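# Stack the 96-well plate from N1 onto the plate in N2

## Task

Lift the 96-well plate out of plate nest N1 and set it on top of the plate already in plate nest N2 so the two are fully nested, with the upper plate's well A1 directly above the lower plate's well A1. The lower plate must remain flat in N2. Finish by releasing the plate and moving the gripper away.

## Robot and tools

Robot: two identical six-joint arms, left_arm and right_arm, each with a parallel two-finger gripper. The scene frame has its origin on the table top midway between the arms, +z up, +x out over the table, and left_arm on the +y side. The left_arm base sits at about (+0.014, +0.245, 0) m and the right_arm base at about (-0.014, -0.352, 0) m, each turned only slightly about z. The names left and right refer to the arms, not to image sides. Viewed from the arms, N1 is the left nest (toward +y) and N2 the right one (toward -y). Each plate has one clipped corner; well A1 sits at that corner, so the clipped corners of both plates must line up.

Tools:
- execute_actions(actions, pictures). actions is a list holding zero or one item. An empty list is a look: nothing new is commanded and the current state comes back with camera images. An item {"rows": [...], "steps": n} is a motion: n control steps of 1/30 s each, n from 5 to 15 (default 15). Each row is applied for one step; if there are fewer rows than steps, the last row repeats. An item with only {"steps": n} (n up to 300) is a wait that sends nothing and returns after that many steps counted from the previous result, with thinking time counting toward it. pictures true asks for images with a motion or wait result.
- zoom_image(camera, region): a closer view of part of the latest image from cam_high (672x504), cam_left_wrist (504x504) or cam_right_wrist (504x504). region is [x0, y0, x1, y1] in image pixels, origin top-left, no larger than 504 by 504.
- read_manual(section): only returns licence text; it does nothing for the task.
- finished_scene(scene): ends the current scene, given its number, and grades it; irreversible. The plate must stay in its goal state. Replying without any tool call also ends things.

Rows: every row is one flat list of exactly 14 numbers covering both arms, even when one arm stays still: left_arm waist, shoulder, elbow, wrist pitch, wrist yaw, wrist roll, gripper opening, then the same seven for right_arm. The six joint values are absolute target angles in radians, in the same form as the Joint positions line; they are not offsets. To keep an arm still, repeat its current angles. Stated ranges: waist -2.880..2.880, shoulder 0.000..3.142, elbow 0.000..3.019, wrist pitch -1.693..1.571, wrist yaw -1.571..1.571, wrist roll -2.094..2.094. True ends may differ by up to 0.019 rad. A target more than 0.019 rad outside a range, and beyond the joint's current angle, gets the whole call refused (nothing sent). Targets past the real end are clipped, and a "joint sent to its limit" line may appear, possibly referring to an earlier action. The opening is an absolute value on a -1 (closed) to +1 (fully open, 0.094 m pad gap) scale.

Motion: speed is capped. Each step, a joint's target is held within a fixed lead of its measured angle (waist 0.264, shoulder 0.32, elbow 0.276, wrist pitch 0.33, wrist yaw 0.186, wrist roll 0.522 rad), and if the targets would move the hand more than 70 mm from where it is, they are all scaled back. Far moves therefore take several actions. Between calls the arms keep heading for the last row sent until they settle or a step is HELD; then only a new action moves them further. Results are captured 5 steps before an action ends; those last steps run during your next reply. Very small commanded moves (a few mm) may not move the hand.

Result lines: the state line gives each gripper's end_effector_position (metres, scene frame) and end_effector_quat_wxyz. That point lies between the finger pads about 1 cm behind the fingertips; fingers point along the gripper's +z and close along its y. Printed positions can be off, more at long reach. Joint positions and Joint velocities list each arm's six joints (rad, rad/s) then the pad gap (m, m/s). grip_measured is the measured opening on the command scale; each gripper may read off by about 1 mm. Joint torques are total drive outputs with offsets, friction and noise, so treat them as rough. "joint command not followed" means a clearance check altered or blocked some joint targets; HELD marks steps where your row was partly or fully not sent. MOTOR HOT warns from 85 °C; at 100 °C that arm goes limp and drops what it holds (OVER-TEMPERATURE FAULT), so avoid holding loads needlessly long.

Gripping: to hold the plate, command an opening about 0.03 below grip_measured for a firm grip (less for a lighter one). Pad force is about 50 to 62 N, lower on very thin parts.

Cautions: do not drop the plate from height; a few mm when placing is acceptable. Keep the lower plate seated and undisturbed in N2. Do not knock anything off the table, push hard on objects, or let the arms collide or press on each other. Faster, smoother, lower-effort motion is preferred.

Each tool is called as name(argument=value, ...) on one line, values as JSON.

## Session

execute_actions(actions=[])

Scene clock: 0.00 s of 13200.00 s.
left_arm: end_effector_position=(+0.4411, +0.4629, +0.3657) grip_measured=+1.000 end_effector_quat_wxyz=(+0.382, +0.539, +0.542, +0.520) | right_arm: end_effector_position=(+0.5160, -0.7493, +0.2949) grip_measured=+1.000 end_effector_quat_wxyz=(+0.309, +0.090, +0.930, +0.179)
Joint positions: left_arm=[0.705 1.003 0.799 0.014 0.476 1.807 0.094] | right_arm=[-0.862  1.916  1.996 -1.363 -0.681 -0.51   0.094]
Joint velocities: left_arm=[ 0.005 -0.005 -0.002 -0.022 -0.007  0.007  0.   ] | right_arm=[ 0.005 -0.005  0.002 -0.007  0.051 -0.022  0.   ]
Joint torques (N m, as the arm reports them, + toward a larger angle): no reading

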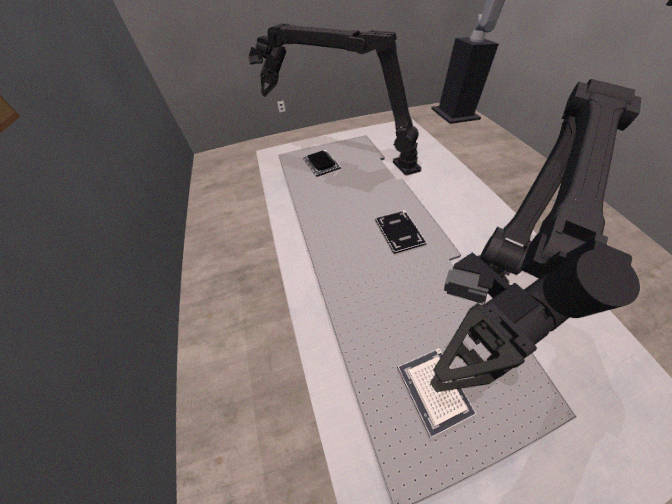

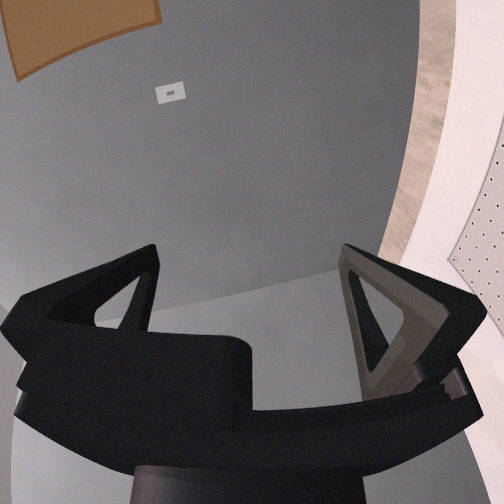

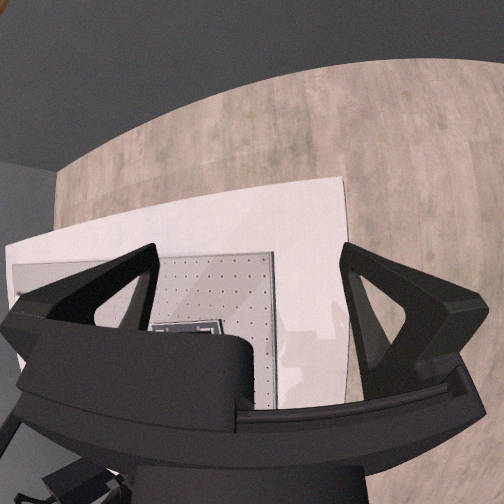

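execute_actions(actions=[{"rows":[[0.688,1.45,1.166,-1.256,0,-0.965,1,-0.466,1.43,1.166,-1.256,0,-1.99,1]]}])

execute_actions(actions=[{"steps":40}])

execute_actions(actions=[{"rows":[[0.688,1.52,1.075,-1.11,0,-0.965,1,-0.466,1.48,1.035,-1.11,0,-1.99,1]]}])

execute_actions(actions=[{"steps":10}], pictures=true)

zoom_image(camera="cam_right_wrist", region=[120,40,400,320])

zoom_image(camera="cam_left_wrist", region=[120,40,400,320])

Scene clock: 0.57 s of 13200.00 s.
left_arm: end_effector_position=(+0.4478, +0.5595, +0.1958) grip_measured=+1.000 end_effector_quat_wxyz=(+0.181, +0.197, +0.943, +0.196) | right_arm: end_effector_position=(+0.4733, -0.6203, +0.2340) grip_measured=+1.000 end_effector_quat_wxyz=(+0.164, -0.154, +0.973, +0.040)
Joint positions: left_arm=[ 0.698  1.447  1.161 -0.744  0.006  1.04   0.094] | right_arm=[-0.644  1.672  1.588 -1.293 -0.281 -0.874  0.094]
Joint velocities: left_arm=[-0.024  0.767 -0.017 -2.982 -0.051 -2.879  0.   ] | right_arm=[ 1.099 -1.021 -1.448  0.198  1.209 -1.399  0.   ]
Joint torques (N m, as the arm reports them, + toward a larger angle): left_arm=[ -1.51 -13.4    8.75   0.59  -0.15  -0.07] | right_arm=[ -1.99 -20.62   9.84   0.87  -0.44  -0.08]
Steps of this call (steps 1 to 7: nothing new was sent; steps 8 to 17: the first 10 steps of this action). Readings (joint positions):
8: left_arm=[0.703 1.017 0.817 -0.030 0.421 1.754] | right_arm=[-0.856 1.907 1.977 -1.351 -0.648 -0.539]
9: left_arm=[0.700 1.050 0.860 -0.101 0.356 1.690] | right_arm=[-0.850 1.887 1.938 -1.337 -0.609 -0.573]
11: left_arm=[0.698 1.156 0.972 -0.234 0.224 1.562] | right_arm=[-0.819 1.841 1.854 -1.324 -0.532 -0.642]
15: left_arm=[0.698 1.377 1.144 -0.543 0.019 1.240] | right_arm=[-0.714 1.734 1.683 -1.304 -0.374 -0.787]
17: the state above

Scene clock: 1.90 s of 13200.00 s.
left_arm: end_effector_position=(+0.3478, +0.4869, +0.1541) grip_measured=+1.000 end_effector_quat_wxyz=(-0.013, +0.710, -0.704, +0.004) | right_arm: end_effector_position=(+0.3588, -0.5153, +0.1598) grip_measured=+1.000 end_effector_quat_wxyz=(-0.004, +0.706, -0.709, +0.006)
Joint positions: left_arm=[ 0.697  1.443  1.137 -1.238  0.003 -0.949  0.094] | right_arm=[-0.468  1.434  1.144 -1.266 -0.002 -1.978  0.094]
Joint velocities: left_arm=[-0.005  0.015  0.007 -0.007 -0.037 -0.051  0.   ] | right_arm=[-0.005 -0.005  0.002  0.007  0.051 -0.051  0.   ]
Joint torques (N m, as the arm reports them, + toward a larger angle): left_arm=[-1.5  -9.16  9.62 -0.67 -0.34 -0.12] | right_arm=[ -1.87 -11.69  11.36   0.85   0.03  -0.08]
Kept back: nothing.
Steps of this call (steps 1 to 5: the last 5 steps of your previous action; steps 6 to 40: the robot went on to your last target). Readings (joint positions):
1: left_arm=[0.698 1.470 1.157 -0.852 0.004 0.941] | right_arm=[-0.605 1.635 1.533 -1.286 -0.223 -0.929]
2: left_arm=[0.698 1.487 1.152 -0.961 0.004 0.842] | right_arm=[-0.565 1.596 1.469 -1.278 -0.157 -0.993]
4: left_arm=[0.697 1.499 1.141 -1.140 0.003 0.645] | right_arm=[-0.490 1.514 1.328 -1.269 -0.054 -1.144]
8: left_arm=[0.697 1.476 1.137 -1.233 0.003 0.250] | right_arm=[-0.422 1.433 1.149 -1.270 -0.010 -1.544]
40: the state above

Scene clock: 2.23 s of 13200.00 s.
left_arm: end_effector_position=(+0.3476, +0.4868, +0.0974) grip_measured=+1.000 end_effector_quat_wxyz=(+0.009, +0.710, -0.704, +0.000) | right_arm: end_effector_position=(+0.3470, -0.5102, +0.0975) grip_measured=+1.000 end_effector_quat_wxyz=(+0.001, +0.706, -0.708, -0.007)
Joint positions: left_arm=[ 0.697  1.527  1.07  -1.13   0.003 -0.95   0.094] | right_arm=[-0.468  1.482  1.02  -1.123 -0.002 -1.979  0.094]
Joint velocities: left_arm=[-0.005  0.015 -0.017 -0.007 -0.022  0.007  0.   ] | right_arm=[-0.005 -0.005 -0.022  0.051  0.007  0.066  0.   ]
Joint torques (N m, as the arm reports them, + toward a larger angle): left_arm=[ -1.44 -10.66   7.48   0.65  -0.32  -0.13] | right_arm=[ -2.16 -11.77   9.82   0.71   0.03  -0.05]
Steps of this call (steps 1 to 10: the first 10 steps of this action). Readings (joint positions):
1: left_arm=[0.697 1.445 1.129 -1.215 0.003 -0.949] | right_arm=[-0.468 1.434 1.127 -1.231 -0.002 -1.979]
2: left_arm=[0.697 1.448 1.117 -1.180 0.003 -0.949] | right_arm=[-0.468 1.432 1.102 -1.183 -0.002 -1.979]
4: left_arm=[0.697 1.471 1.095 -1.143 0.003 -0.950] | right_arm=[-0.468 1.445 1.055 -1.140 -0.002 -1.979]
8: left_arm=[0.697 1.519 1.073 -1.131 0.003 -0.950] | right_arm=[-0.468 1.479 1.020 -1.127 -0.002 -1.979]
10: the state above

Scene clock: 2.57 s of 13200.00 s.
left_arm: end_effector_position=(+0.3480, +0.4871, +0.0980) grip_measured=+1.000 end_effector_quat_wxyz=(+0.007, +0.710, -0.704, +0.000) | right_arm: end_effector_position=(+0.3478, -0.5105, +0.0975) grip_measured=+1.000 end_effector_quat_wxyz=(+0.001, +0.706, -0.708, -0.006)
Joint positions: left_arm=[ 0.697  1.525  1.069 -1.128  0.003 -0.95   0.094] | right_arm=[-0.468  1.482  1.02  -1.119 -0.002 -1.979  0.094]
Joint velocities: left_arm=[-0.015  0.015 -0.017  0.002  0.007 -0.022  0.   ] | right_arm=[-0.005 -0.005  0.002 -0.017 -0.007 -0.007  0.   ]
Joint torques (N m, as the arm reports them, + toward a larger angle): left_arm=[ -1.4  -10.27   7.56   0.57  -0.32  -0.11] | right_arm=[ -2.06 -11.5   10.07   0.74  -0.04  -0.07]
Kept back: nothing.
Steps of this call (steps 1 to 5: the last 5 steps of your previous action; steps 6 to 10: the robot went on to your last target). Readings (joint positions):
1: left_arm=[0.697 1.527 1.069 -1.130 0.003 -0.950] | right_arm=[-0.468 1.482 1.020 -1.121 -0.002 -1.979]
2: left_arm=[0.697 1.526 1.069 -1.130 0.003 -0.950] | right_arm=[-0.468 1.482 1.020 -1.120 -0.002 -1.979]
4: left_arm=[0.697 1.525 1.069 -1.128 0.003 -0.950] | right_arm=[-0.468 1.482 1.020 -1.120 -0.002 -1.979]
8: left_arm=[0.697 1.525 1.069 -1.128 0.003 -0.950] | right_arm=[-0.468 1.482 1.020 -1.119 -0.002 -1.979]
10: the state above

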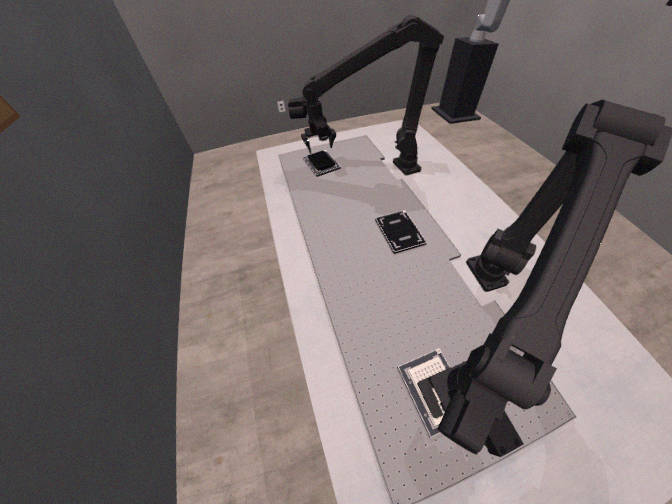

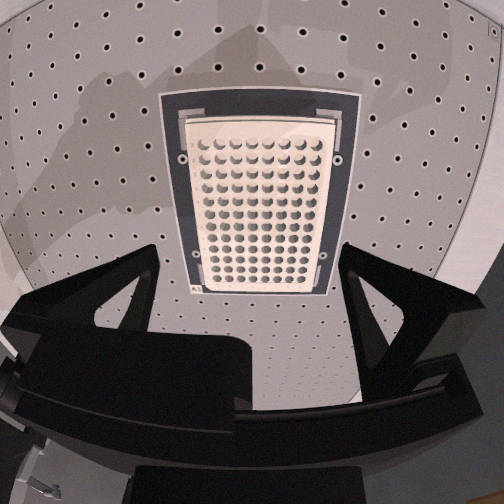

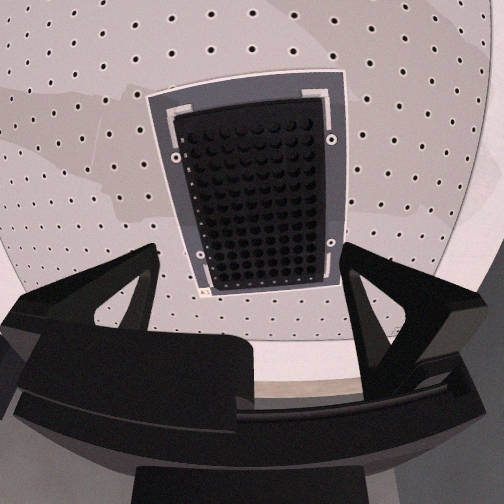

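Region (120, 40, 400, 320) of cam_right_wrist's 504x504 image, scaled by 1.800, with more detail than that image has.

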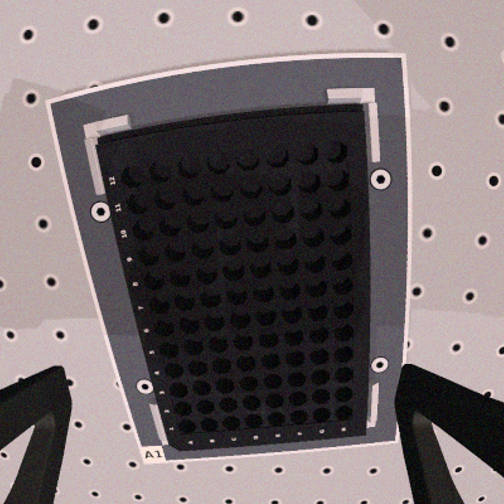

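Region (120, 40, 400, 320) of cam_left_wrist's 504x504 image, scaled by 1.800, with more detail than that image has.

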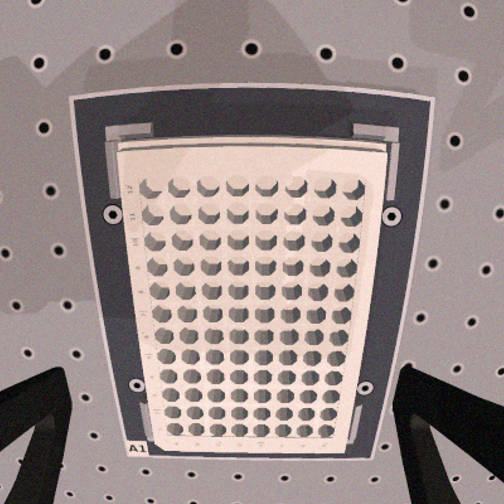

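execute_actions(actions=[{"rows":[[0.665,1.562,1.04,-1.05,0,-1.012,1,-0.455,1.51,1.02,-1.08,0,1.025,1]],"steps":10}])

execute_actions(actions=[{"rows":[[0.665,1.586,1.014,-0.991,0,-1.012,1,-0.455,1.535,1.002,-1.036,0,1.025,1]]}], pictures=true)

Scene clock: 3.03 s of 13200.00 s.
left_arm: end_effector_position=(+0.3561, +0.4824, +0.0853) grip_measured=+1.000 end_effector_quat_wxyz=(-0.003, +0.714, -0.700, +0.002) | right_arm: end_effector_position=(+0.3539, -0.5112, +0.0947) grip_measured=+1.000 end_effector_quat_wxyz=(+0.003, -0.518, +0.856, -0.003)
Joint positions: left_arm=[ 0.676  1.538  1.047 -1.073  0.002 -0.981  0.094] | right_arm=[-0.463  1.488  1.018 -1.093 -0.002 -1.495  0.094]
Joint velocities: left_arm=[-0.132  0.142 -0.085  0.076 -0.022 -0.11   0.   ] | right_arm=[0.024 0.054 0.017 0.042 0.007 2.733 0.   ]
Joint torques (N m, as the arm reports them, + toward a larger angle): left_arm=[-0.83 -8.93  6.83  0.53 -0.28 -0.11] | right_arm=[-1.89 -9.89  8.59  0.68 -0.02  0.05]
Steps of this call (steps 1 to 9: the robot went on to your last target; steps 10 to 14: the first 5 steps of this action). Readings (joint positions):
10: left_arm=[0.695 1.525 1.065 -1.116 0.002 -0.959] | right_arm=[-0.468 1.482 1.019 -1.114 -0.002 -1.894]
11: left_arm=[0.692 1.526 1.060 -1.096 0.002 -0.966] | right_arm=[-0.467 1.483 1.018 -1.106 -0.002 -1.794]
13: left_arm=[0.681 1.534 1.050 -1.076 0.002 -0.978] | right_arm=[-0.464 1.487 1.018 -1.095 -0.002 -1.595]
14: the state above

Scene clock: 3.53 s of 13200.00 s.
left_arm: end_effector_position=(+0.3571, +0.4793, +0.0607) grip_measured=+1.000 end_effector_quat_wxyz=(-0.001, +0.717, -0.698, +0.001) | right_arm: end_effector_position=(+0.3547, -0.5107, +0.0748) grip_measured=+1.000 end_effector_quat_wxyz=(-0.001, +0.200, +0.980, +0.001)
Joint positions: left_arm=[ 0.669  1.574  1.015 -1.011  0.002 -0.997  0.094] | right_arm=[-0.461  1.522  0.997 -1.048 -0.002 -0.002  0.094]
Joint velocities: left_arm=[-0.005 -0.005  0.002 -0.007 -0.051  0.051  0.   ] | right_arm=[ 0.005 -0.015 -0.037 -0.007  0.022  2.747  0.   ]
Joint torques (N m, as the arm reports them, + toward a larger angle): left_arm=[-0.96 -9.27  6.56  0.6  -0.28 -0.13] | right_arm=[ -2.2  -11.08   8.59   1.     0.14   0.06]
Steps of this call (steps 1 to 5: the last 5 steps of your previous action; steps 6 to 15: the first 10 steps of this action). Readings (joint positions):
6: left_arm=[0.669 1.552 1.037 -1.057 0.002 -0.993] | right_arm=[-0.461 1.493 1.015 -1.081 -0.002 -0.898]
7: left_arm=[0.669 1.552 1.032 -1.038 0.002 -0.994] | right_arm=[-0.461 1.495 1.012 -1.067 -0.002 -0.798]
9: left_arm=[0.669 1.559 1.024 -1.017 0.002 -0.995] | right_arm=[-0.461 1.505 1.006 -1.053 -0.002 -0.599]
13: left_arm=[0.669 1.572 1.016 -1.011 0.002 -0.996] | right_arm=[-0.461 1.521 0.999 -1.048 -0.002 -0.201]
15: the state above

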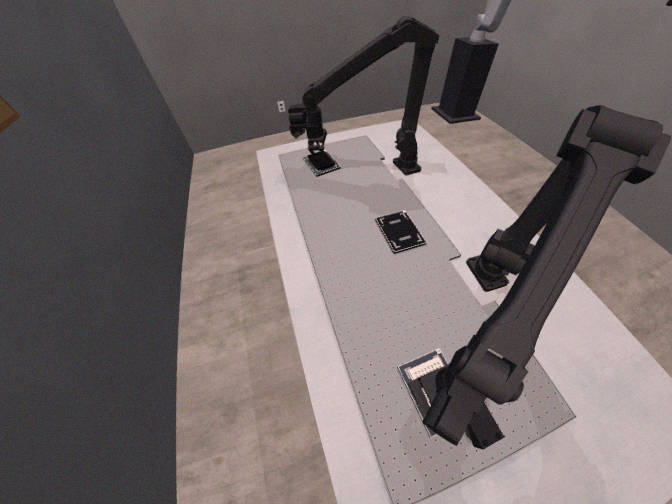

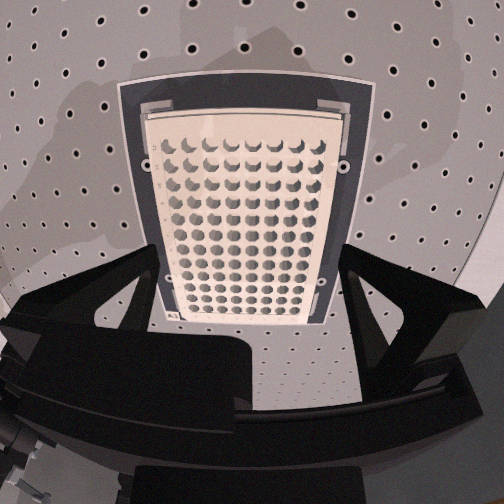

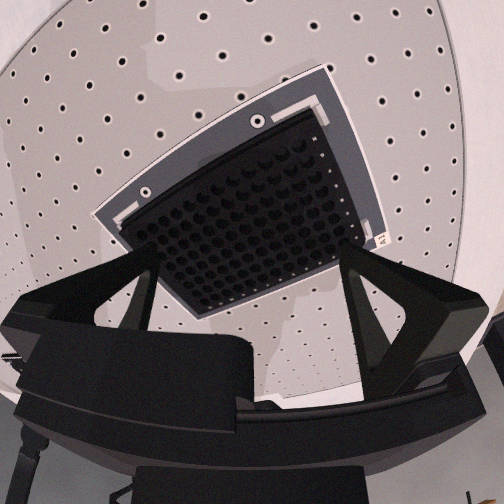

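execute_actions(actions=[{"rows":[[0.668,1.598,1,-0.975,0,-1.02,1,-0.455,1.535,1.002,-1.036,0,1.025,1]],"steps":6}])

execute_actions(actions=[{"rows":[[0.668,1.608,0.99,-0.948,0,-1.02,1,-0.455,1.535,1.002,-1.036,0,1.025,1]]}], pictures=true)

Scene clock: 3.73 s of 13200.00 s.
left_arm: end_effector_position=(+0.3577, +0.4797, +0.0603) grip_measured=+1.000 end_effector_quat_wxyz=(-0.002, +0.717, -0.697, +0.001) | right_arm: end_effector_position=(+0.3550, -0.5108, +0.0748) grip_measured=+1.000 end_effector_quat_wxyz=(-0.000, +0.480, +0.877, +0.001)
Joint positions: left_arm=[ 0.669  1.574  1.014 -1.006  0.002 -0.999  0.094] | right_arm=[-0.461  1.522  0.997 -1.046 -0.002  0.595  0.094]
Joint velocities: left_arm=[-0.005 -0.005 -0.076  0.173 -0.051 -0.095  0.   ] | right_arm=[-0.005 -0.005  0.007  0.012 -0.037  2.747  0.   ]
Joint torques (N m, as the arm reports them, + toward a larger angle): left_arm=[-0.78 -8.5   6.    0.52 -0.28 -0.11] | right_arm=[ -1.54 -11.15   8.76   0.93   0.16   0.05]
Steps of this call (steps 1 to 5: the last 5 steps of your previous action; step 6: the first step of this action). Readings (joint positions):
6: the state above

Scene clock: 4.23 s of 13200.00 s.
left_arm: end_effector_position=(+0.3566, +0.4789, +0.0462) grip_measured=+1.000 end_effector_quat_wxyz=(-0.002, +0.719, -0.694, +0.001) | right_arm: end_effector_position=(+0.3550, -0.5108, +0.0748) grip_measured=+1.000 end_effector_quat_wxyz=(-0.001, +0.646, +0.763, +0.001)
Joint positions: left_arm=[ 0.669  1.592  0.993 -0.967  0.002 -1.005  0.094] | right_arm=[-0.461  1.522  0.997 -1.046 -0.002  0.999  0.094]
Joint velocities: left_arm=[-0.005 -0.005 -0.017  0.002  0.007 -0.022  0.   ] | right_arm=[-0.005 -0.015  0.007  0.002  0.007  0.125  0.   ]
Joint torques (N m, as the arm reports them, + toward a larger angle): left_arm=[-0.69 -9.27  6.3   0.63 -0.28 -0.12] | right_arm=[ -2.17 -10.65   8.72   0.87   0.2    0.12]
Steps of this call (steps 1 to 5: the last 5 steps of your previous action; steps 6 to 15: the first 10 steps of this action). Readings (joint positions):
6: left_arm=[0.669 1.580 1.002 -0.989 0.002 -1.004] | right_arm=[-0.461 1.522 0.997 -1.046 -0.002 0.905]
7: left_arm=[0.669 1.581 0.999 -0.980 0.002 -1.004] | right_arm=[-0.461 1.522 0.997 -1.046 -0.002 0.927]
9: left_arm=[0.669 1.586 0.996 -0.970 0.002 -1.004] | right_arm=[-0.461 1.522 0.997 -1.046 -0.002 0.958]
13: left_arm=[0.669 1.592 0.993 -0.967 0.002 -1.005] | right_arm=[-0.461 1.522 0.997 -1.046 -0.002 0.991]
15: the state above

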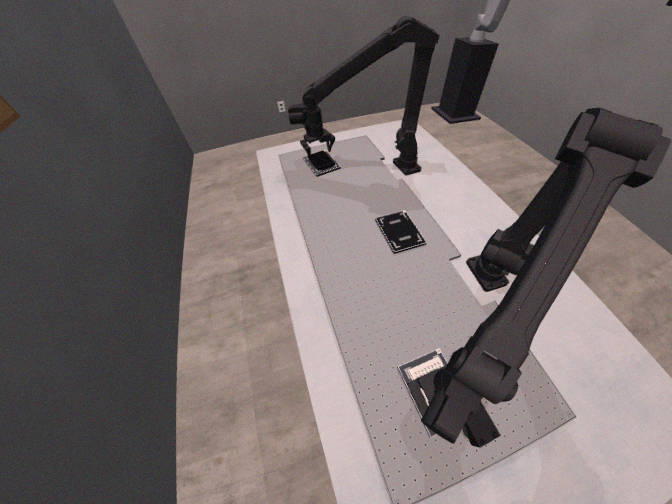

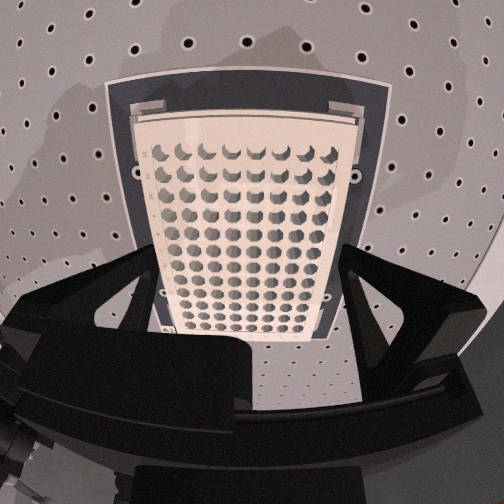

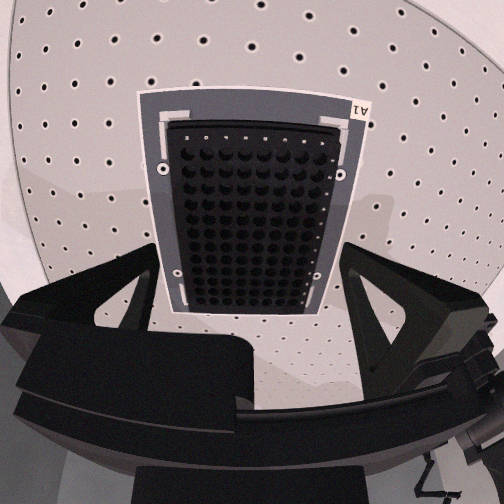

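execute_actions(actions=[{"rows":[[0.668,1.6,0.984,-0.965,0,-1.005,1,-0.5,1.5,1.1,-1.13,0,1,1]],"steps":7}])

execute_actions(actions=[{"rows":[[0.668,1.6,0.99,-0.965,0,-1.005,0.9,-0.65,1.5,1.13,-1.13,0,-1.13,1],[0.668,1.6,0.99,-0.965,0,-1.005,0.83,-0.65,1.5,1.13,-1.13,0,-1.13,1],[0.668,1.6,0.99,-0.965,0,-1.005,0.77,-0.65,1.5,1.13,-1.13,0,-1.13,1],[0.668,1.6,0.99,-0.965,0,-1.005,0.7,-0.65,1.5,1.13,-1.13,0,-1.13,1]],"steps":12}], pictures=true)

Scene clock: 4.47 s of 13200.00 s.
left_arm: end_effector_position=(+0.3561, +0.4786, +0.0458) grip_measured=+1.000 end_effector_quat_wxyz=(-0.002, +0.719, -0.694, +0.001) | right_arm: end_effector_position=(+0.3518, -0.5122, +0.0809) grip_measured=+1.000 end_effector_quat_wxyz=(-0.012, +0.652, +0.758, -0.002)
Joint positions: left_arm=[ 0.669  1.592  0.991 -0.966  0.002 -1.005  0.094] | right_arm=[-0.468  1.522  1.016 -1.088 -0.002  1.009  0.094]
Joint velocities: left_arm=[-0.015  0.005 -0.051 -0.002 -0.051  0.007  0.   ] | right_arm=[-0.2   -0.005  0.335 -0.593 -0.022 -0.051  0.   ]
Joint torques (N m, as the arm reports them, + toward a larger angle): left_arm=[-0.75 -9.54  6.11 -0.02 -0.28  0.05] | right_arm=[ -3.74 -14.01  14.5    0.54   0.23  -0.05]
Steps of this call (steps 1 to 5: the last 5 steps of your previous action; steps 6 to 7: the first 2 steps of this action). Readings (joint positions):
6: left_arm=[0.669 1.592 0.992 -0.966 0.002 -1.005] | right_arm=[-0.464 1.522 1.005 -1.064 -0.002 1.009]
7: the state above

Scene clock: 4.87 s of 13200.00 s.
left_arm: end_effector_position=(+0.3547, +0.4776, +0.0446) grip_measured=+0.760 end_effector_quat_wxyz=(+0.000, +0.719, -0.694, +0.001) | right_arm: end_effector_position=(+0.3313, -0.5963, +0.1070) grip_measured=+1.000 end_effector_quat_wxyz=(+0.010, +0.455, +0.891, -0.002)
Joint positions: left_arm=[ 0.669  1.592  0.987 -0.966  0.002 -1.005  0.083] | right_arm=[-0.67   1.521  1.09  -1.12   0.001  0.331  0.094]
Joint velocities: left_arm=[-0.015 -0.005 -0.017  0.002 -0.037 -0.022 -0.001] | right_arm=[-0.444  0.005  0.007  0.002  0.022 -2.762  0.   ]
Joint torques (N m, as the arm reports them, + toward a larger angle): left_arm=[-0.7  -9.73  6.69 -0.05 -0.28  0.05] | right_arm=[  1.   -14.62  12.35   0.2   -0.03  -0.07]
Steps of this call (steps 1 to 5: the last 5 steps of your previous action; steps 6 to 12: the first 7 steps of this action). Readings (joint positions):
6: left_arm=[0.669 1.592 0.987 -0.966 0.002 -1.005] | right_arm=[-0.510 1.521 1.069 -1.119 -0.005 0.928]
7: left_arm=[0.669 1.592 0.987 -0.966 0.002 -1.005] | right_arm=[-0.532 1.521 1.073 -1.119 -0.006 0.828]
9: left_arm=[0.669 1.592 0.987 -0.966 0.002 -1.005] | right_arm=[-0.595 1.521 1.082 -1.120 -0.004 0.628]
12: the state above

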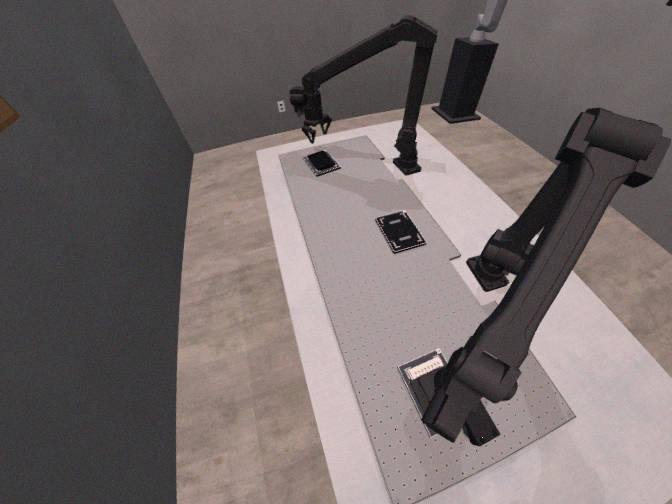

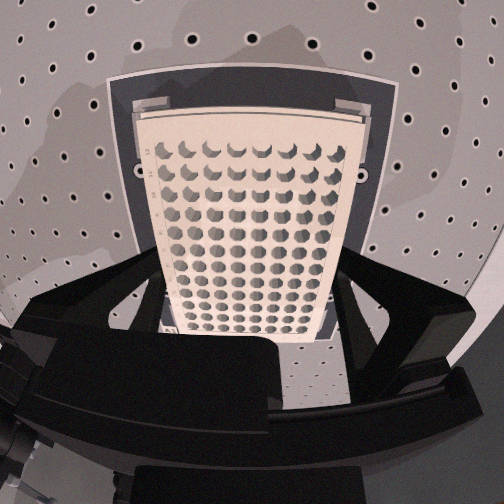

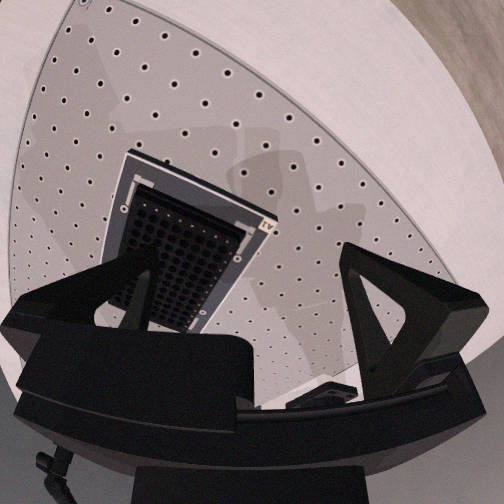

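execute_actions(actions=[{"rows":[[0.668,1.572,1.015,-0.97,0,-1.005,0.72,-0.65,1.5,1.13,-1.13,0,-1.13,1],[0.668,1.567,1.02,-0.98,0,-1.005,0.72,-0.65,1.5,1.13,-1.13,0,-1.13,1],[0.668,1.562,1.025,-0.99,0,-1.005,0.72,-0.65,1.5,1.13,-1.13,0,-1.13,1],[0.668,1.554,1.03,-1,0,-1.005,0.72,-0.65,1.5,1.13,-1.13,0,-1.13,1],[0.668,1.547,1.036,-1.01,0,-1.005,0.72,-0.65,1.5,1.13,-1.13,0,-1.13,1],[0.668,1.54,1.043,-1.025,0,-1.005,0.72,-0.65,1.5,1.13,-1.13,0,-1.13,1],[0.668,1.532,1.055,-1.046,0,-1.005,0.72,-0.65,1.5,1.13,-1.13,0,-1.13,1],[0.668,1.522,1.07,-1.07,0,-1.005,0.72,-0.65,1.5,1.13,-1.13,0,-1.13,1],[0.668,1.5,1.095,-1.13,0,-1.005,0.72,-0.65,1.5,1.13,-1.13,0,-1.13,1]]}])

execute_actions(actions=[{"rows":[[-0.808,1.8,1.5,-1.23,0,0.717,0.72,-0.65,1.5,1.13,-1.13,0,-1.13,1]]}])

execute_actions(actions=[{"steps":38}])

execute_actions(actions=[{"rows":[[-0.808,1.84,1.45,-1.16,0,0.717,0.72,-0.65,1.5,1.13,-1.13,0,-1.13,1]],"steps":8}])

execute_actions(actions=[{"rows":[[-0.808,1.865,1.425,-1.115,0,0.717,0.72,-0.65,1.5,1.13,-1.13,0,-1.13,1]],"steps":8}])

execute_actions(actions=[{"rows":[[-0.808,1.887,1.405,-1.078,0,0.717,0.72,-0.65,1.5,1.13,-1.13,0,-1.13,1]],"steps":10}])

execute_actions(actions=[{"rows":[[-0.808,1.904,1.391,-1.052,0,0.717,0.72,-0.65,1.5,1.13,-1.13,0,-1.13,1]],"steps":11}])

execute_actions(actions=[{"rows":[[-0.808,1.916,1.383,-1.04,0,0.717,0.72,-0.65,1.5,1.13,-1.13,0,-1.13,1]],"steps":13}], pictures=true)

Scene clock: 5.77 s of 13200.00 s.
left_arm: end_effector_position=(+0.3505, +0.4747, +0.0783) grip_measured=+0.760 end_effector_quat_wxyz=(+0.008, +0.719, -0.694, -0.001) | right_arm: end_effector_position=(+0.3357, -0.5898, +0.1071) grip_measured=+1.000 end_effector_quat_wxyz=(+0.006, -0.254, +0.967, -0.008)
Joint positions: left_arm=[ 0.669  1.539  1.028 -1.075  0.002 -1.005  0.083] | right_arm=[-0.651  1.521  1.091 -1.121  0.001 -1.108  0.094]
Joint velocities: left_arm=[-0.005 -0.317  0.369 -0.667 -0.081  0.037  0.001] | right_arm=[-0.015 -0.005 -0.002 -0.002  0.037 -0.081  0.   ]
Joint torques (N m, as the arm reports them, + toward a larger angle): left_arm=[ -0.74 -11.03  10.04  -0.33  -0.28   0.05] | right_arm=[ -2.06 -14.36  12.45   0.1   -0.15  -0.07]
Steps of this call (steps 1 to 5: the last 5 steps of your previous action; steps 6 to 17: the robot went on to your last target; steps 18 to 27: the first 10 steps of this action). Readings (joint positions):
18: left_arm=[0.669 1.592 0.987 -0.966 0.002 -1.005] | right_arm=[-0.651 1.521 1.091 -1.121 0.001 -1.043]
19: left_arm=[0.669 1.590 0.987 -0.966 0.002 -1.005] | right_arm=[-0.651 1.521 1.091 -1.121 0.001 -1.058]
21: left_arm=[0.669 1.583 0.988 -0.971 0.002 -1.005] | right_arm=[-0.651 1.521 1.091 -1.121 0.001 -1.080]
25: left_arm=[0.669 1.557 1.003 -1.019 0.002 -1.005] | right_arm=[-0.651 1.521 1.091 -1.121 0.001 -1.103]
27: the state above

Scene clock: 6.27 s of 13200.00 s.
left_arm: end_effector_position=(+0.5059, +0.3920, +0.1042) grip_measured=+0.760 end_effector_quat_wxyz=(+0.010, -0.414, +0.910, +0.001) | right_arm: end_effector_position=(+0.3357, -0.5898, +0.1071) grip_measured=+1.000 end_effector_quat_wxyz=(+0.006, -0.259, +0.966, -0.008)
Joint positions: left_arm=[ 0.357  1.743  1.363 -1.172 -0.005 -0.565  0.083] | right_arm=[-0.651  1.521  1.091 -1.121  0.001 -1.118  0.094]
Joint velocities: left_arm=[-1.187  0.435  0.501  0.017 -0.066  1.209  0.001] | right_arm=[ 0.005 -0.005  0.012  0.002  0.037 -0.051  0.   ]
Joint torques (N m, as the arm reports them, + toward a larger angle): left_arm=[ -1.98 -14.02   9.19  -1.1   -0.08   0.17] | right_arm=[ -1.99 -14.49  12.45   0.13  -0.15  -0.09]
Steps of this call (steps 1 to 5: the last 5 steps of your previous action; steps 6 to 15: the first 10 steps of this action). Readings (joint positions):
6: left_arm=[0.659 1.498 1.080 -1.124 -0.003 -0.967] | right_arm=[-0.651 1.521 1.091 -1.121 0.001 -1.116]
7: left_arm=[0.642 1.519 1.109 -1.143 -0.005 -0.923] | right_arm=[-0.651 1.521 1.091 -1.121 0.001 -1.116]
9: left_arm=[0.583 1.582 1.182 -1.162 -0.005 -0.835] | right_arm=[-0.651 1.521 1.091 -1.121 0.001 -1.117]
13: left_arm=[0.437 1.705 1.318 -1.171 -0.005 -0.658] | right_arm=[-0.651 1.521 1.091 -1.121 0.001 -1.118]
15: the state above

Scene clock: 7.53 s of 13200.00 s.
left_arm: end_effector_position=(+0.3633, -0.1674, +0.1187) grip_measured=+0.761 end_effector_quat_wxyz=(+0.018, +0.704, +0.710, -0.002) | right_arm: end_effector_position=(+0.3357, -0.5898, +0.1071) grip_measured=+1.000 end_effector_quat_wxyz=(+0.006, -0.259, +0.966, -0.008)
Joint positions: left_arm=[-0.8    1.787  1.464 -1.212  0.001  0.694  0.083] | right_arm=[-0.651  1.521  1.091 -1.121  0.001 -1.119  0.094]
Joint velocities: left_arm=[ 0.063 -0.024 -0.002  0.017 -0.007  0.037  0.   ] | right_arm=[-0.005 -0.005 -0.032  0.002  0.051 -0.022  0.   ]
Joint torques (N m, as the arm reports them, + toward a larger angle): left_arm=[ -1.64 -13.48  10.15  -0.64  -0.11   0.23] | right_arm=[ -2.2  -14.48  12.53   0.08  -0.14  -0.07]
Kept back: nothing.
Steps of this call (steps 1 to 5: the last 5 steps of your previous action; steps 6 to 38: the robot went on to your last target). Readings (joint positions):
1: left_arm=[0.315 1.757 1.378 -1.172 -0.005 -0.518] | right_arm=[-0.651 1.521 1.091 -1.121 0.001 -1.118]
2: left_arm=[0.273 1.766 1.390 -1.172 -0.005 -0.471] | right_arm=[-0.651 1.521 1.091 -1.121 0.001 -1.119]
4: left_arm=[0.185 1.778 1.404 -1.174 -0.005 -0.378] | right_arm=[-0.651 1.521 1.091 -1.121 0.001 -1.119]
8: left_arm=[0.003 1.782 1.416 -1.180 -0.005 -0.191] | right_arm=[-0.651 1.521 1.091 -1.121 0.001 -1.119]
38: the state above

Scene clock: 7.63 s of 13200.00 s.
left_arm: end_effector_position=(+0.3664, -0.1707, +0.1135) grip_measured=+0.761 end_effector_quat_wxyz=(+0.024, +0.705, +0.709, -0.003) | right_arm: end_effector_position=(+0.3357, -0.5898, +0.1071) grip_measured=+1.000 end_effector_quat_wxyz=(+0.006, -0.259, +0.966, -0.008)
Joint positions: left_arm=[-0.8    1.795  1.461 -1.188  0.001  0.698  0.083] | right_arm=[-0.651  1.521  1.091 -1.121  0.001 -1.119  0.094]
Joint velocities: left_arm=[-0.034  0.151 -0.042  0.178  0.022  0.139 -0.001] | right_arm=[-0.005 -0.005 -0.007 -0.002 -0.022 -0.081  0.   ]
Joint torques (N m, as the arm reports them, + toward a larger angle): left_arm=[ -1.34 -12.1    6.93   0.53  -0.1    0.22] | right_arm=[ -2.23 -14.05  12.49   0.17  -0.16  -0.11]
Steps of this call (steps 1 to 3: the first 3 steps of this action). Readings (joint positions):
1: left_arm=[-0.799 1.789 1.462 -1.206 0.001 0.696] | right_arm=[-0.651 1.521 1.091 -1.121 0.001 -1.119]
2: left_arm=[-0.799 1.791 1.461 -1.196 0.001 0.697] | right_arm=[-0.651 1.521 1.091 -1.121 0.001 -1.119]
3: the state above

Scene clock: 7.90 s of 13200.00 s.
left_arm: end_effector_position=(+0.3658, -0.1706, +0.0843) grip_measured=+0.761 end_effector_quat_wxyz=(+0.013, +0.707, +0.707, -0.002) | right_arm: end_effector_position=(+0.3357, -0.5898, +0.1071) grip_measured=+1.000 end_effector_quat_wxyz=(+0.006, -0.259, +0.966, -0.008)
Joint positions: left_arm=[-0.801  1.834  1.435 -1.145  0.001  0.702  0.083] | right_arm=[-0.651  1.521  1.091 -1.121  0.001 -1.119  0.094]
Joint velocities: left_arm=[-0.005  0.132 -0.154  0.203 -0.037  0.037  0.   ] | right_arm=[ 0.005 -0.015 -0.017  0.007 -0.037 -0.081  0.   ]
Joint torques (N m, as the arm reports them, + toward a larger angle): left_arm=[ -1.33 -13.19   7.21   0.56  -0.1    0.2 ] | right_arm=[ -1.73 -14.21  12.46   0.1   -0.12  -0.09]
Steps of this call (steps 1 to 5: the last 5 steps of your previous action; steps 6 to 8: the first 3 steps of this action). Readings (joint positions):
6: left_arm=[-0.801 1.827 1.447 -1.169 0.001 0.701] | right_arm=[-0.651 1.521 1.091 -1.121 0.001 -1.119]
7: left_arm=[-0.801 1.829 1.440 -1.154 0.001 0.701] | right_arm=[-0.651 1.521 1.091 -1.121 0.001 -1.119]
8: the state above

Scene clock: 8.23 s of 13200.00 s.
left_arm: end_effector_position=(+0.3651, -0.1699, +0.0599) grip_measured=+0.761 end_effector_quat_wxyz=(+0.008, +0.707, +0.707, -0.001) | right_arm: end_effector_position=(+0.3357, -0.5898, +0.1071) grip_measured=+1.000 end_effector_quat_wxyz=(+0.006, -0.259, +0.966, -0.008)
Joint positions: left_arm=[-0.801  1.864  1.409 -1.1    0.001  0.702  0.083] | right_arm=[-0.651  1.521  1.091 -1.121  0.001 -1.119  0.094]
Joint velocities: left_arm=[-0.015  0.063 -0.037  0.032 -0.007  0.081 -0.   ] | right_arm=[ 0.005  0.005 -0.002  0.002  0.022 -0.037  0.   ]
Joint torques (N m, as the arm reports them, + toward a larger angle): left_arm=[ -1.34 -13.52   7.03   0.59  -0.1    0.21] | right_arm=[ -1.88 -14.19  12.38   0.13  -0.16  -0.04]
Steps of this call (steps 1 to 5: the last 5 steps of your previous action; steps 6 to 10: the first 5 steps of this action). Readings (joint positions):
6: left_arm=[-0.801 1.856 1.420 -1.127 0.001 0.702] | right_arm=[-0.651 1.521 1.091 -1.121 0.001 -1.119]
7: left_arm=[-0.801 1.857 1.416 -1.115 0.001 0.702] | right_arm=[-0.651 1.521 1.091 -1.121 0.001 -1.119]
9: left_arm=[-0.801 1.861 1.411 -1.102 0.001 0.702] | right_arm=[-0.651 1.521 1.091 -1.121 0.001 -1.119]
10: the state above

Scene clock: 8.60 s of 13200.00 s.
left_arm: end_effector_position=(+0.3649, -0.1696, +0.0466) grip_measured=+0.761 end_effector_quat_wxyz=(+0.007, +0.707, +0.707, -0.001) | right_arm: end_effector_position=(+0.3357, -0.5898, +0.1071) grip_measured=+1.000 end_effector_quat_wxyz=(+0.006, -0.259, +0.966, -0.008)
Joint positions: left_arm=[-0.801  1.88   1.395 -1.072  0.001  0.702  0.083] | right_arm=[-0.651  1.521  1.091 -1.121  0.001 -1.119  0.094]
Joint velocities: left_arm=[-0.015  0.083 -0.037 -0.007 -0.037  0.051 -0.001] | right_arm=[-0.005  0.015  0.012 -0.007 -0.066 -0.022  0.   ]
Joint torques (N m, as the arm reports them, + toward a larger angle): left_arm=[ -1.28 -13.5    6.86   0.6   -0.1    0.21] | right_arm=[ -2.26 -14.48  12.5    0.08  -0.13  -0.07]
Steps of this call (steps 1 to 5: the last 5 steps of your previous action; steps 6 to 11: the first 6 steps of this action). Readings (joint positions):
6: left_arm=[-0.801 1.871 1.403 -1.091 0.001 0.702] | right_arm=[-0.651 1.521 1.091 -1.121 0.001 -1.119]
7: left_arm=[-0.801 1.872 1.401 -1.083 0.001 0.702] | right_arm=[-0.651 1.521 1.091 -1.121 0.001 -1.119]
9: left_arm=[-0.801 1.875 1.398 -1.074 0.001 0.702] | right_arm=[-0.651 1.521 1.091 -1.121 0.001 -1.119]
11: the state above

Scene clock: 9.03 s of 13200.00 s.
left_arm: end_effector_position=(+0.3644, -0.1690, +0.0379) grip_measured=+0.761 end_effector_quat_wxyz=(+0.004, +0.707, +0.707, -0.001) | right_arm: end_effector_position=(+0.3357, -0.5898, +0.1071) grip_measured=+1.000 end_effector_quat_wxyz=(+0.006, -0.259, +0.966, -0.008)
Joint positions: left_arm=[-0.801  1.892  1.387 -1.058  0.001  0.702  0.083] | right_arm=[-0.651  1.521  1.091 -1.121  0.001 -1.119  0.094]
Joint velocities: left_arm=[ 0.005 -0.005 -0.012 -0.007 -0.022 -0.037  0.001] | right_arm=[-0.005  0.005  0.017  0.002  0.007 -0.095  0.   ]
Joint torques (N m, as the arm reports them, + toward a larger angle): left_arm=[ -1.3  -13.4    6.65   0.67  -0.09   0.2 ] | right_arm=[ -2.14 -14.24  12.4    0.15  -0.15  -0.07]
Steps of this call (steps 1 to 5: the last 5 steps of your previous action; steps 6 to 13: the first 8 steps of this action). Readings (joint positions):
6: left_arm=[-0.801 1.887 1.391 -1.069 0.001 0.702] | right_arm=[-0.651 1.521 1.091 -1.121 0.001 -1.119]
7: left_arm=[-0.801 1.888 1.390 -1.064 0.001 0.702] | right_arm=[-0.651 1.521 1.091 -1.121 0.001 -1.119]
9: left_arm=[-0.801 1.890 1.388 -1.060 0.001 0.702] | right_arm=[-0.651 1.521 1.091 -1.121 0.001 -1.119]
13: the state above

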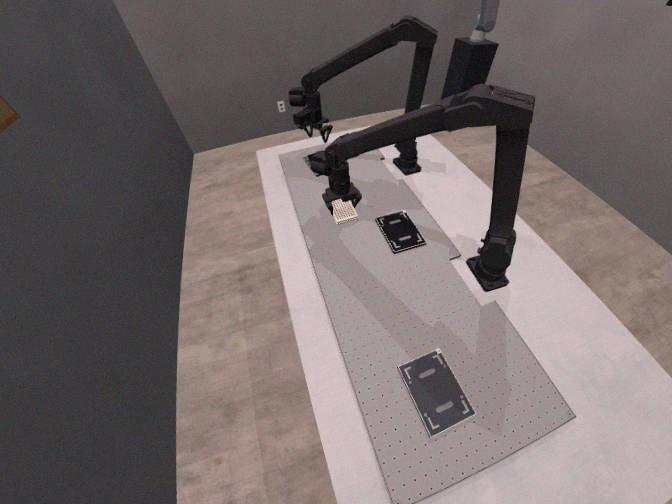

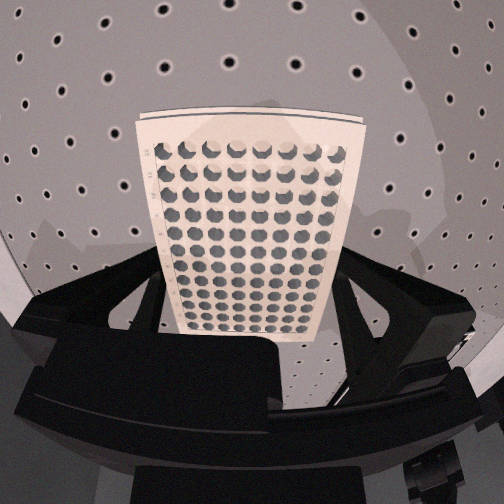

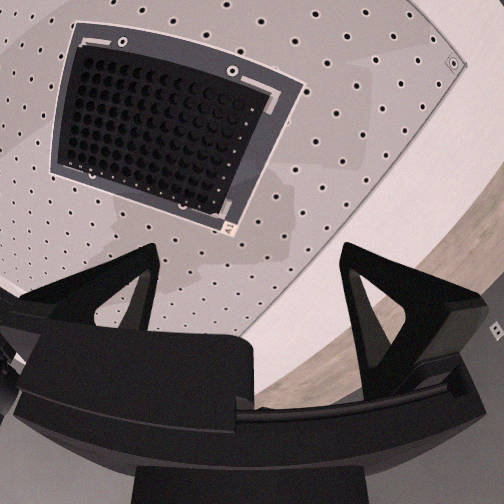

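execute_actions(actions=[{"rows":[[-0.808,1.895,1.39,-1.055,0,0.71,1,-0.65,1.5,1.13,-1.13,0,-1.14,1]],"steps":6}])

execute_actions(actions=[{"rows":[[-0.808,1.845,1.435,-1.09,0,0.71,1,-0.65,1.5,1.13,-1.13,0,-1.14,1],[-0.808,1.845,1.435,-1.095,0,0.71,1,-0.65,1.5,1.13,-1.13,0,-1.14,1],[-0.808,1.845,1.435,-1.1,0,0.71,1,-0.65,1.5,1.13,-1.13,0,-1.14,1],[-0.808,1.83,1.45,-1.11,0,0.71,1,-0.65,1.5,1.13,-1.13,0,-1.14,1],[-0.808,1.82,1.46,-1.13,0,0.71,1,-0.65,1.5,1.13,-1.13,0,-1.14,1],[-0.808,1.8,1.48,-1.16,0,0.71,1,-0.65,1.5,1.13,-1.13,0,-1.14,1]],"steps":12}])

execute_actions(actions=[{"rows":[[0.4,1.3,1.1,-1.3,0,0.7,1,0.393,1.51,1.11,-1.13,0,-1.14,1]]}])

execute_actions(actions=[{"steps":22}])

execute_actions(actions=[{"rows":[[0.4,1.3,1.1,-1.3,0,0.7,1,0.393,1.57,1.065,-1.05,0,-1.14,1]],"steps":9}])

execute_actions(actions=[{"rows":[[0.4,1.3,1.1,-1.3,0,0.7,1,0.393,1.598,1.047,-1.01,0,-1.14,1]],"steps":7}])

execute_actions(actions=[{"rows":[[0.4,1.3,1.1,-1.3,0,0.7,1,0.393,1.622,1.035,-0.98,0,-1.14,1]]}], pictures=true)

Scene clock: 9.97 s of 13200.00 s.
left_arm: end_effector_position=(+0.3644, -0.1690, +0.0379) grip_measured=+0.917 end_effector_quat_wxyz=(+0.004, +0.707, +0.707, -0.001) | right_arm: end_effector_position=(+0.3357, -0.5898, +0.1071) grip_measured=+1.000 end_effector_quat_wxyz=(+0.006, -0.260, +0.966, -0.008)
Joint positions: left_arm=[-0.801  1.892  1.387 -1.058  0.001  0.703  0.09 ] | right_arm=[-0.651  1.521  1.091 -1.121  0.001 -1.121  0.094]
Joint velocities: left_arm=[-0.005 -0.005 -0.007  0.002 -0.022 -0.066  0.192] | right_arm=[-0.024 -0.005  0.002  0.002 -0.051 -0.007  0.   ]
Joint torques (N m, as the arm reports them, + toward a larger angle): left_arm=[ -1.15 -14.8    7.11   0.06  -0.1    0.15] | right_arm=[ -2.38 -14.4   12.41   0.19  -0.15  -0.1 ]
Steps of this call (steps 1 to 5: the last 5 steps of your previous action; steps 6 to 15: the robot went on to your last target; steps 16 to 27: nothing new was sent; step 28: the first step of this action). Readings (joint positions):
28: the state above

Scene clock: 10.37 s of 13200.00 s.
left_arm: end_effector_position=(+0.3629, -0.1672, +0.0694) grip_measured=+1.000 end_effector_quat_wxyz=(+0.006, +0.707, +0.707, -0.001) | right_arm: end_effector_position=(+0.3357, -0.5898, +0.1071) grip_measured=+1.000 end_effector_quat_wxyz=(+0.006, -0.263, +0.965, -0.008)
Joint positions: left_arm=[-0.801  1.847  1.412 -1.123  0.001  0.703  0.094] | right_arm=[-0.651  1.521  1.091 -1.121  0.001 -1.128  0.094]
Joint velocities: left_arm=[-0.005 -0.357  0.305 -0.388 -0.007 -0.037  0.   ] | right_arm=[-0.005 -0.005  0.002 -0.017 -0.037 -0.066  0.   ]
Joint torques (N m, as the arm reports them, + toward a larger angle): left_arm=[ -1.25 -16.54  10.76  -0.39  -0.08   0.13] | right_arm=[ -1.9  -14.35  12.42   0.19  -0.16  -0.08]
Steps of this call (steps 1 to 5: the last 5 steps of your previous action; steps 6 to 12: the first 7 steps of this action). Readings (joint positions):
6: left_arm=[-0.801 1.890 1.388 -1.061 0.001 0.703] | right_arm=[-0.651 1.521 1.091 -1.121 0.001 -1.126]
7: left_arm=[-0.801 1.887 1.388 -1.067 0.001 0.703] | right_arm=[-0.651 1.521 1.091 -1.121 0.001 -1.127]
9: left_arm=[-0.801 1.874 1.390 -1.080 0.001 0.703] | right_arm=[-0.651 1.521 1.091 -1.121 0.001 -1.127]
12: the state above

Scene clock: 10.87 s of 13200.00 s.
left_arm: end_effector_position=(+0.3662, +0.0085, +0.1657) grip_measured=+1.000 end_effector_quat_wxyz=(+0.032, +0.602, +0.798, +0.000) | right_arm: end_effector_position=(+0.4041, -0.4145, +0.1071) grip_measured=+1.000 end_effector_quat_wxyz=(+0.006, -0.473, +0.881, -0.008)
Joint positions: left_arm=[-0.522  1.442  1.167 -1.231  0.003  0.703  0.094] | right_arm=[-0.2    1.521  1.091 -1.121  0.006 -1.128  0.094]
Joint velocities: left_arm=[ 1.402 -1.079 -0.457 -0.252  0.022 -0.066  0.   ] | right_arm=[ 1.753 -0.005 -0.022  0.012  0.022 -0.007  0.   ]
Joint torques (N m, as the arm reports them, + toward a larger angle): left_arm=[-0.1  -8.95  7.66 -0.46 -0.11  0.02] | right_arm=[ -2.74 -12.71   9.79   0.25  -0.27  -0.02]
Steps of this call (steps 1 to 5: the last 5 steps of your previous action; steps 6 to 15: the first 10 steps of this action). Readings (joint positions):
6: left_arm=[-0.795 1.774 1.439 -1.140 0.003 0.703] | right_arm=[-0.640 1.521 1.091 -1.121 0.005 -1.128]
7: left_arm=[-0.786 1.747 1.411 -1.145 0.003 0.703] | right_arm=[-0.618 1.521 1.091 -1.121 0.007 -1.128]
9: left_arm=[-0.747 1.678 1.336 -1.167 0.003 0.703] | right_arm=[-0.538 1.521 1.091 -1.121 0.007 -1.128]
13: left_arm=[-0.613 1.520 1.207 -1.212 0.003 0.703] | right_arm=[-0.320 1.521 1.091 -1.121 0.006 -1.128]
15: the state above

Scene clock: 11.60 s of 13200.00 s.
left_arm: end_effector_position=(+0.3745, +0.3733, +0.1965) grip_measured=+1.000 end_effector_quat_wxyz=(+0.042, +0.179, +0.983, +0.026) | right_arm: end_effector_position=(+0.3683, -0.1722, +0.1071) grip_measured=+1.000 end_effector_quat_wxyz=(-0.010, +0.707, -0.707, +0.003)
Joint positions: left_arm=[ 0.409  1.292  1.102 -1.282 -0.003  0.703  0.094] | right_arm=[ 0.384  1.521  1.091 -1.121 -0.002 -1.13   0.094]
Joint velocities: left_arm=[-0.21  -0.005  0.002 -0.002 -0.051 -0.066  0.   ] | right_arm=[ 0.015 -0.005  0.002 -0.002 -0.007 -0.007  0.   ]
Joint torques (N m, as the arm reports them, + toward a larger angle): left_arm=[-0.37 -6.98  7.87 -0.51  0.05  0.01] | right_arm=[ -1.5  -13.27  10.45  -0.06  -0.04  -0.06]
Kept back: nothing.
Steps of this call (steps 1 to 5: the last 5 steps of your previous action; steps 6 to 22: the robot went on to your last target). Readings (joint positions):
1: left_arm=[-0.471 1.407 1.153 -1.240 0.003 0.703] | right_arm=[-0.139 1.521 1.091 -1.121 0.006 -1.128]
2: left_arm=[-0.414 1.375 1.143 -1.247 0.003 0.703] | right_arm=[-0.078 1.521 1.091 -1.121 0.006 -1.128]
4: left_arm=[-0.291 1.324 1.131 -1.257 0.003 0.703] | right_arm=[0.045 1.521 1.091 -1.121 0.005 -1.128]
8: left_arm=[-0.022 1.285 1.127 -1.264 0.003 0.703] | right_arm=[0.293 1.521 1.091 -1.121 0.004 -1.128]
22: the state above

Scene clock: 11.73 s of 13200.00 s.
left_arm: end_effector_position=(+0.3756, +0.3701, +0.1965) grip_measured=+1.000 end_effector_quat_wxyz=(+0.042, +0.183, +0.982, +0.025) | right_arm: end_effector_position=(+0.3719, -0.1698, +0.0945) grip_measured=+1.000 end_effector_quat_wxyz=(-0.018, +0.708, -0.706, +0.005)
Joint positions: left_arm=[ 0.401  1.292  1.102 -1.282 -0.002  0.703  0.094] | right_arm=[ 0.386  1.536  1.071 -1.069 -0.002 -1.13   0.094]
Joint velocities: left_arm=[-0.005 -0.015 -0.002  0.002  0.037  0.022  0.   ] | right_arm=[-0.005  0.2   -0.11   0.149  0.007 -0.007  0.   ]
Joint torques (N m, as the arm reports them, + toward a larger angle): left_arm=[-0.72 -6.9   7.81 -0.51  0.04  0.02] | right_arm=[ -2.04 -10.72   8.64   0.77  -0.02  -0.08]
Steps of this call (steps 1 to 4: the first 4 steps of this action). Readings (joint positions):
1: left_arm=[0.404 1.292 1.102 -1.282 -0.002 0.703] | right_arm=[0.385 1.522 1.086 -1.108 -0.002 -1.130]
2: left_arm=[0.401 1.292 1.102 -1.282 -0.002 0.703] | right_arm=[0.385 1.524 1.081 -1.088 -0.002 -1.130]
4: the state above

Scene clock: 11.97 s of 13200.00 s.
left_arm: end_effector_position=(+0.3756, +0.3701, +0.1965) grip_measured=+1.000 end_effector_quat_wxyz=(+0.042, +0.183, +0.982, +0.025) | right_arm: end_effector_position=(+0.3701, -0.1707, +0.0772) grip_measured=+1.000 end_effector_quat_wxyz=(-0.010, +0.708, -0.706, +0.003)
Joint positions: left_arm=[ 0.401  1.292  1.102 -1.282 -0.002  0.703  0.094] | right_arm=[ 0.386  1.564  1.053 -1.04  -0.002 -1.13   0.094]
Joint velocities: left_arm=[-0.005 -0.015  0.012 -0.012 -0.051 -0.051  0.   ] | right_arm=[-0.005  0.103 -0.105  0.33  -0.037 -0.022  0.   ]
Joint torques (N m, as the arm reports them, + toward a larger angle): left_arm=[-0.7  -7.11  7.84 -0.54  0.05  0.02] | right_arm=[-1.66 -9.67  8.21  0.72  0.   -0.06]
Steps of this call (steps 1 to 5: the last 5 steps of your previous action; steps 6 to 7: the first 2 steps of this action). Readings (joint positions):
6: left_arm=[0.401 1.292 1.102 -1.282 -0.002 0.703] | right_arm=[0.386 1.562 1.056 -1.053 -0.002 -1.130]
7: the state above

Scene clock: 12.47 s of 13200.00 s.
left_arm: end_effector_position=(+0.3756, +0.3701, +0.1965) grip_measured=+1.000 end_effector_quat_wxyz=(+0.042, +0.183, +0.982, +0.025) | right_arm: end_effector_position=(+0.3697, -0.1709, +0.0527) grip_measured=+1.000 end_effector_quat_wxyz=(-0.002, +0.708, -0.706, -0.000)
Joint positions: left_arm=[ 0.401  1.292  1.102 -1.282 -0.002  0.703  0.094] | right_arm=[ 0.386  1.607  1.031 -0.992 -0.002 -1.13   0.094]
Joint velocities: left_arm=[-0.015 -0.005  0.012 -0.017 -0.007  0.022  0.   ] | right_arm=[-0.005 -0.005  0.007 -0.017 -0.022 -0.037  0.   ]
Joint torques (N m, as the arm reports them, + toward a larger angle): left_arm=[-0.7  -7.    7.82 -0.53  0.04  0.01] | right_arm=[ -1.98 -11.74   8.43   0.93  -0.04  -0.06]
Steps of this call (steps 1 to 5: the last 5 steps of your previous action; steps 6 to 15: the first 10 steps of this action). Readings (joint positions):
6: left_arm=[0.401 1.292 1.102 -1.282 -0.002 0.703] | right_arm=[0.386 1.583 1.042 -1.015 -0.002 -1.130]
7: left_arm=[0.401 1.292 1.102 -1.282 -0.002 0.703] | right_arm=[0.386 1.587 1.040 -1.006 -0.002 -1.130]
9: left_arm=[0.401 1.292 1.102 -1.282 -0.002 0.703] | right_arm=[0.386 1.596 1.036 -0.995 -0.002 -1.130]
13: left_arm=[0.401 1.292 1.102 -1.282 -0.002 0.703] | right_arm=[0.386 1.607 1.032 -0.992 -0.002 -1.130]
15: the state above

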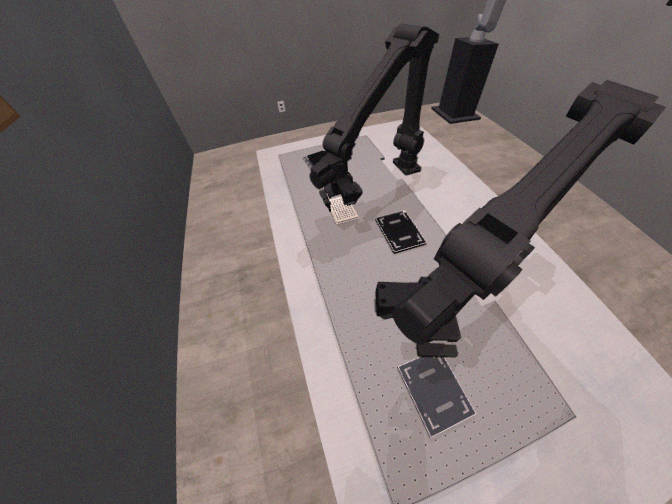

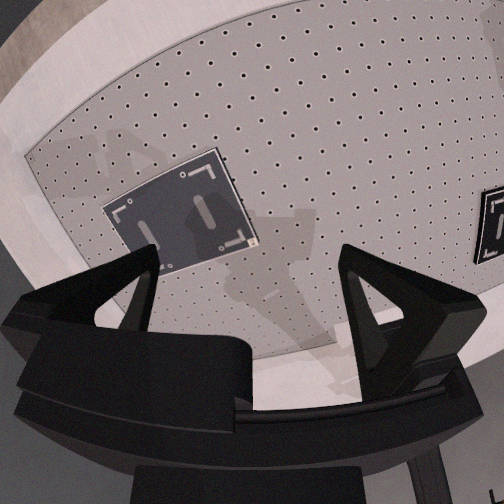

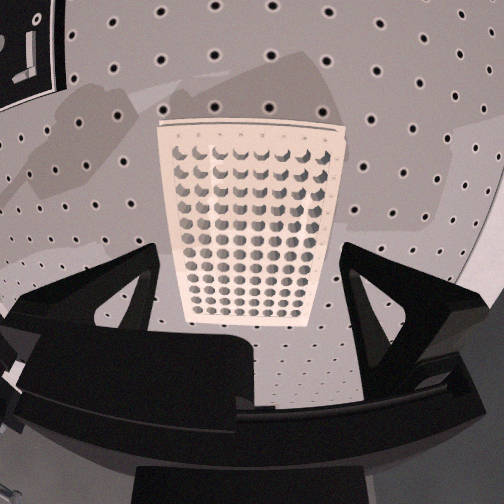

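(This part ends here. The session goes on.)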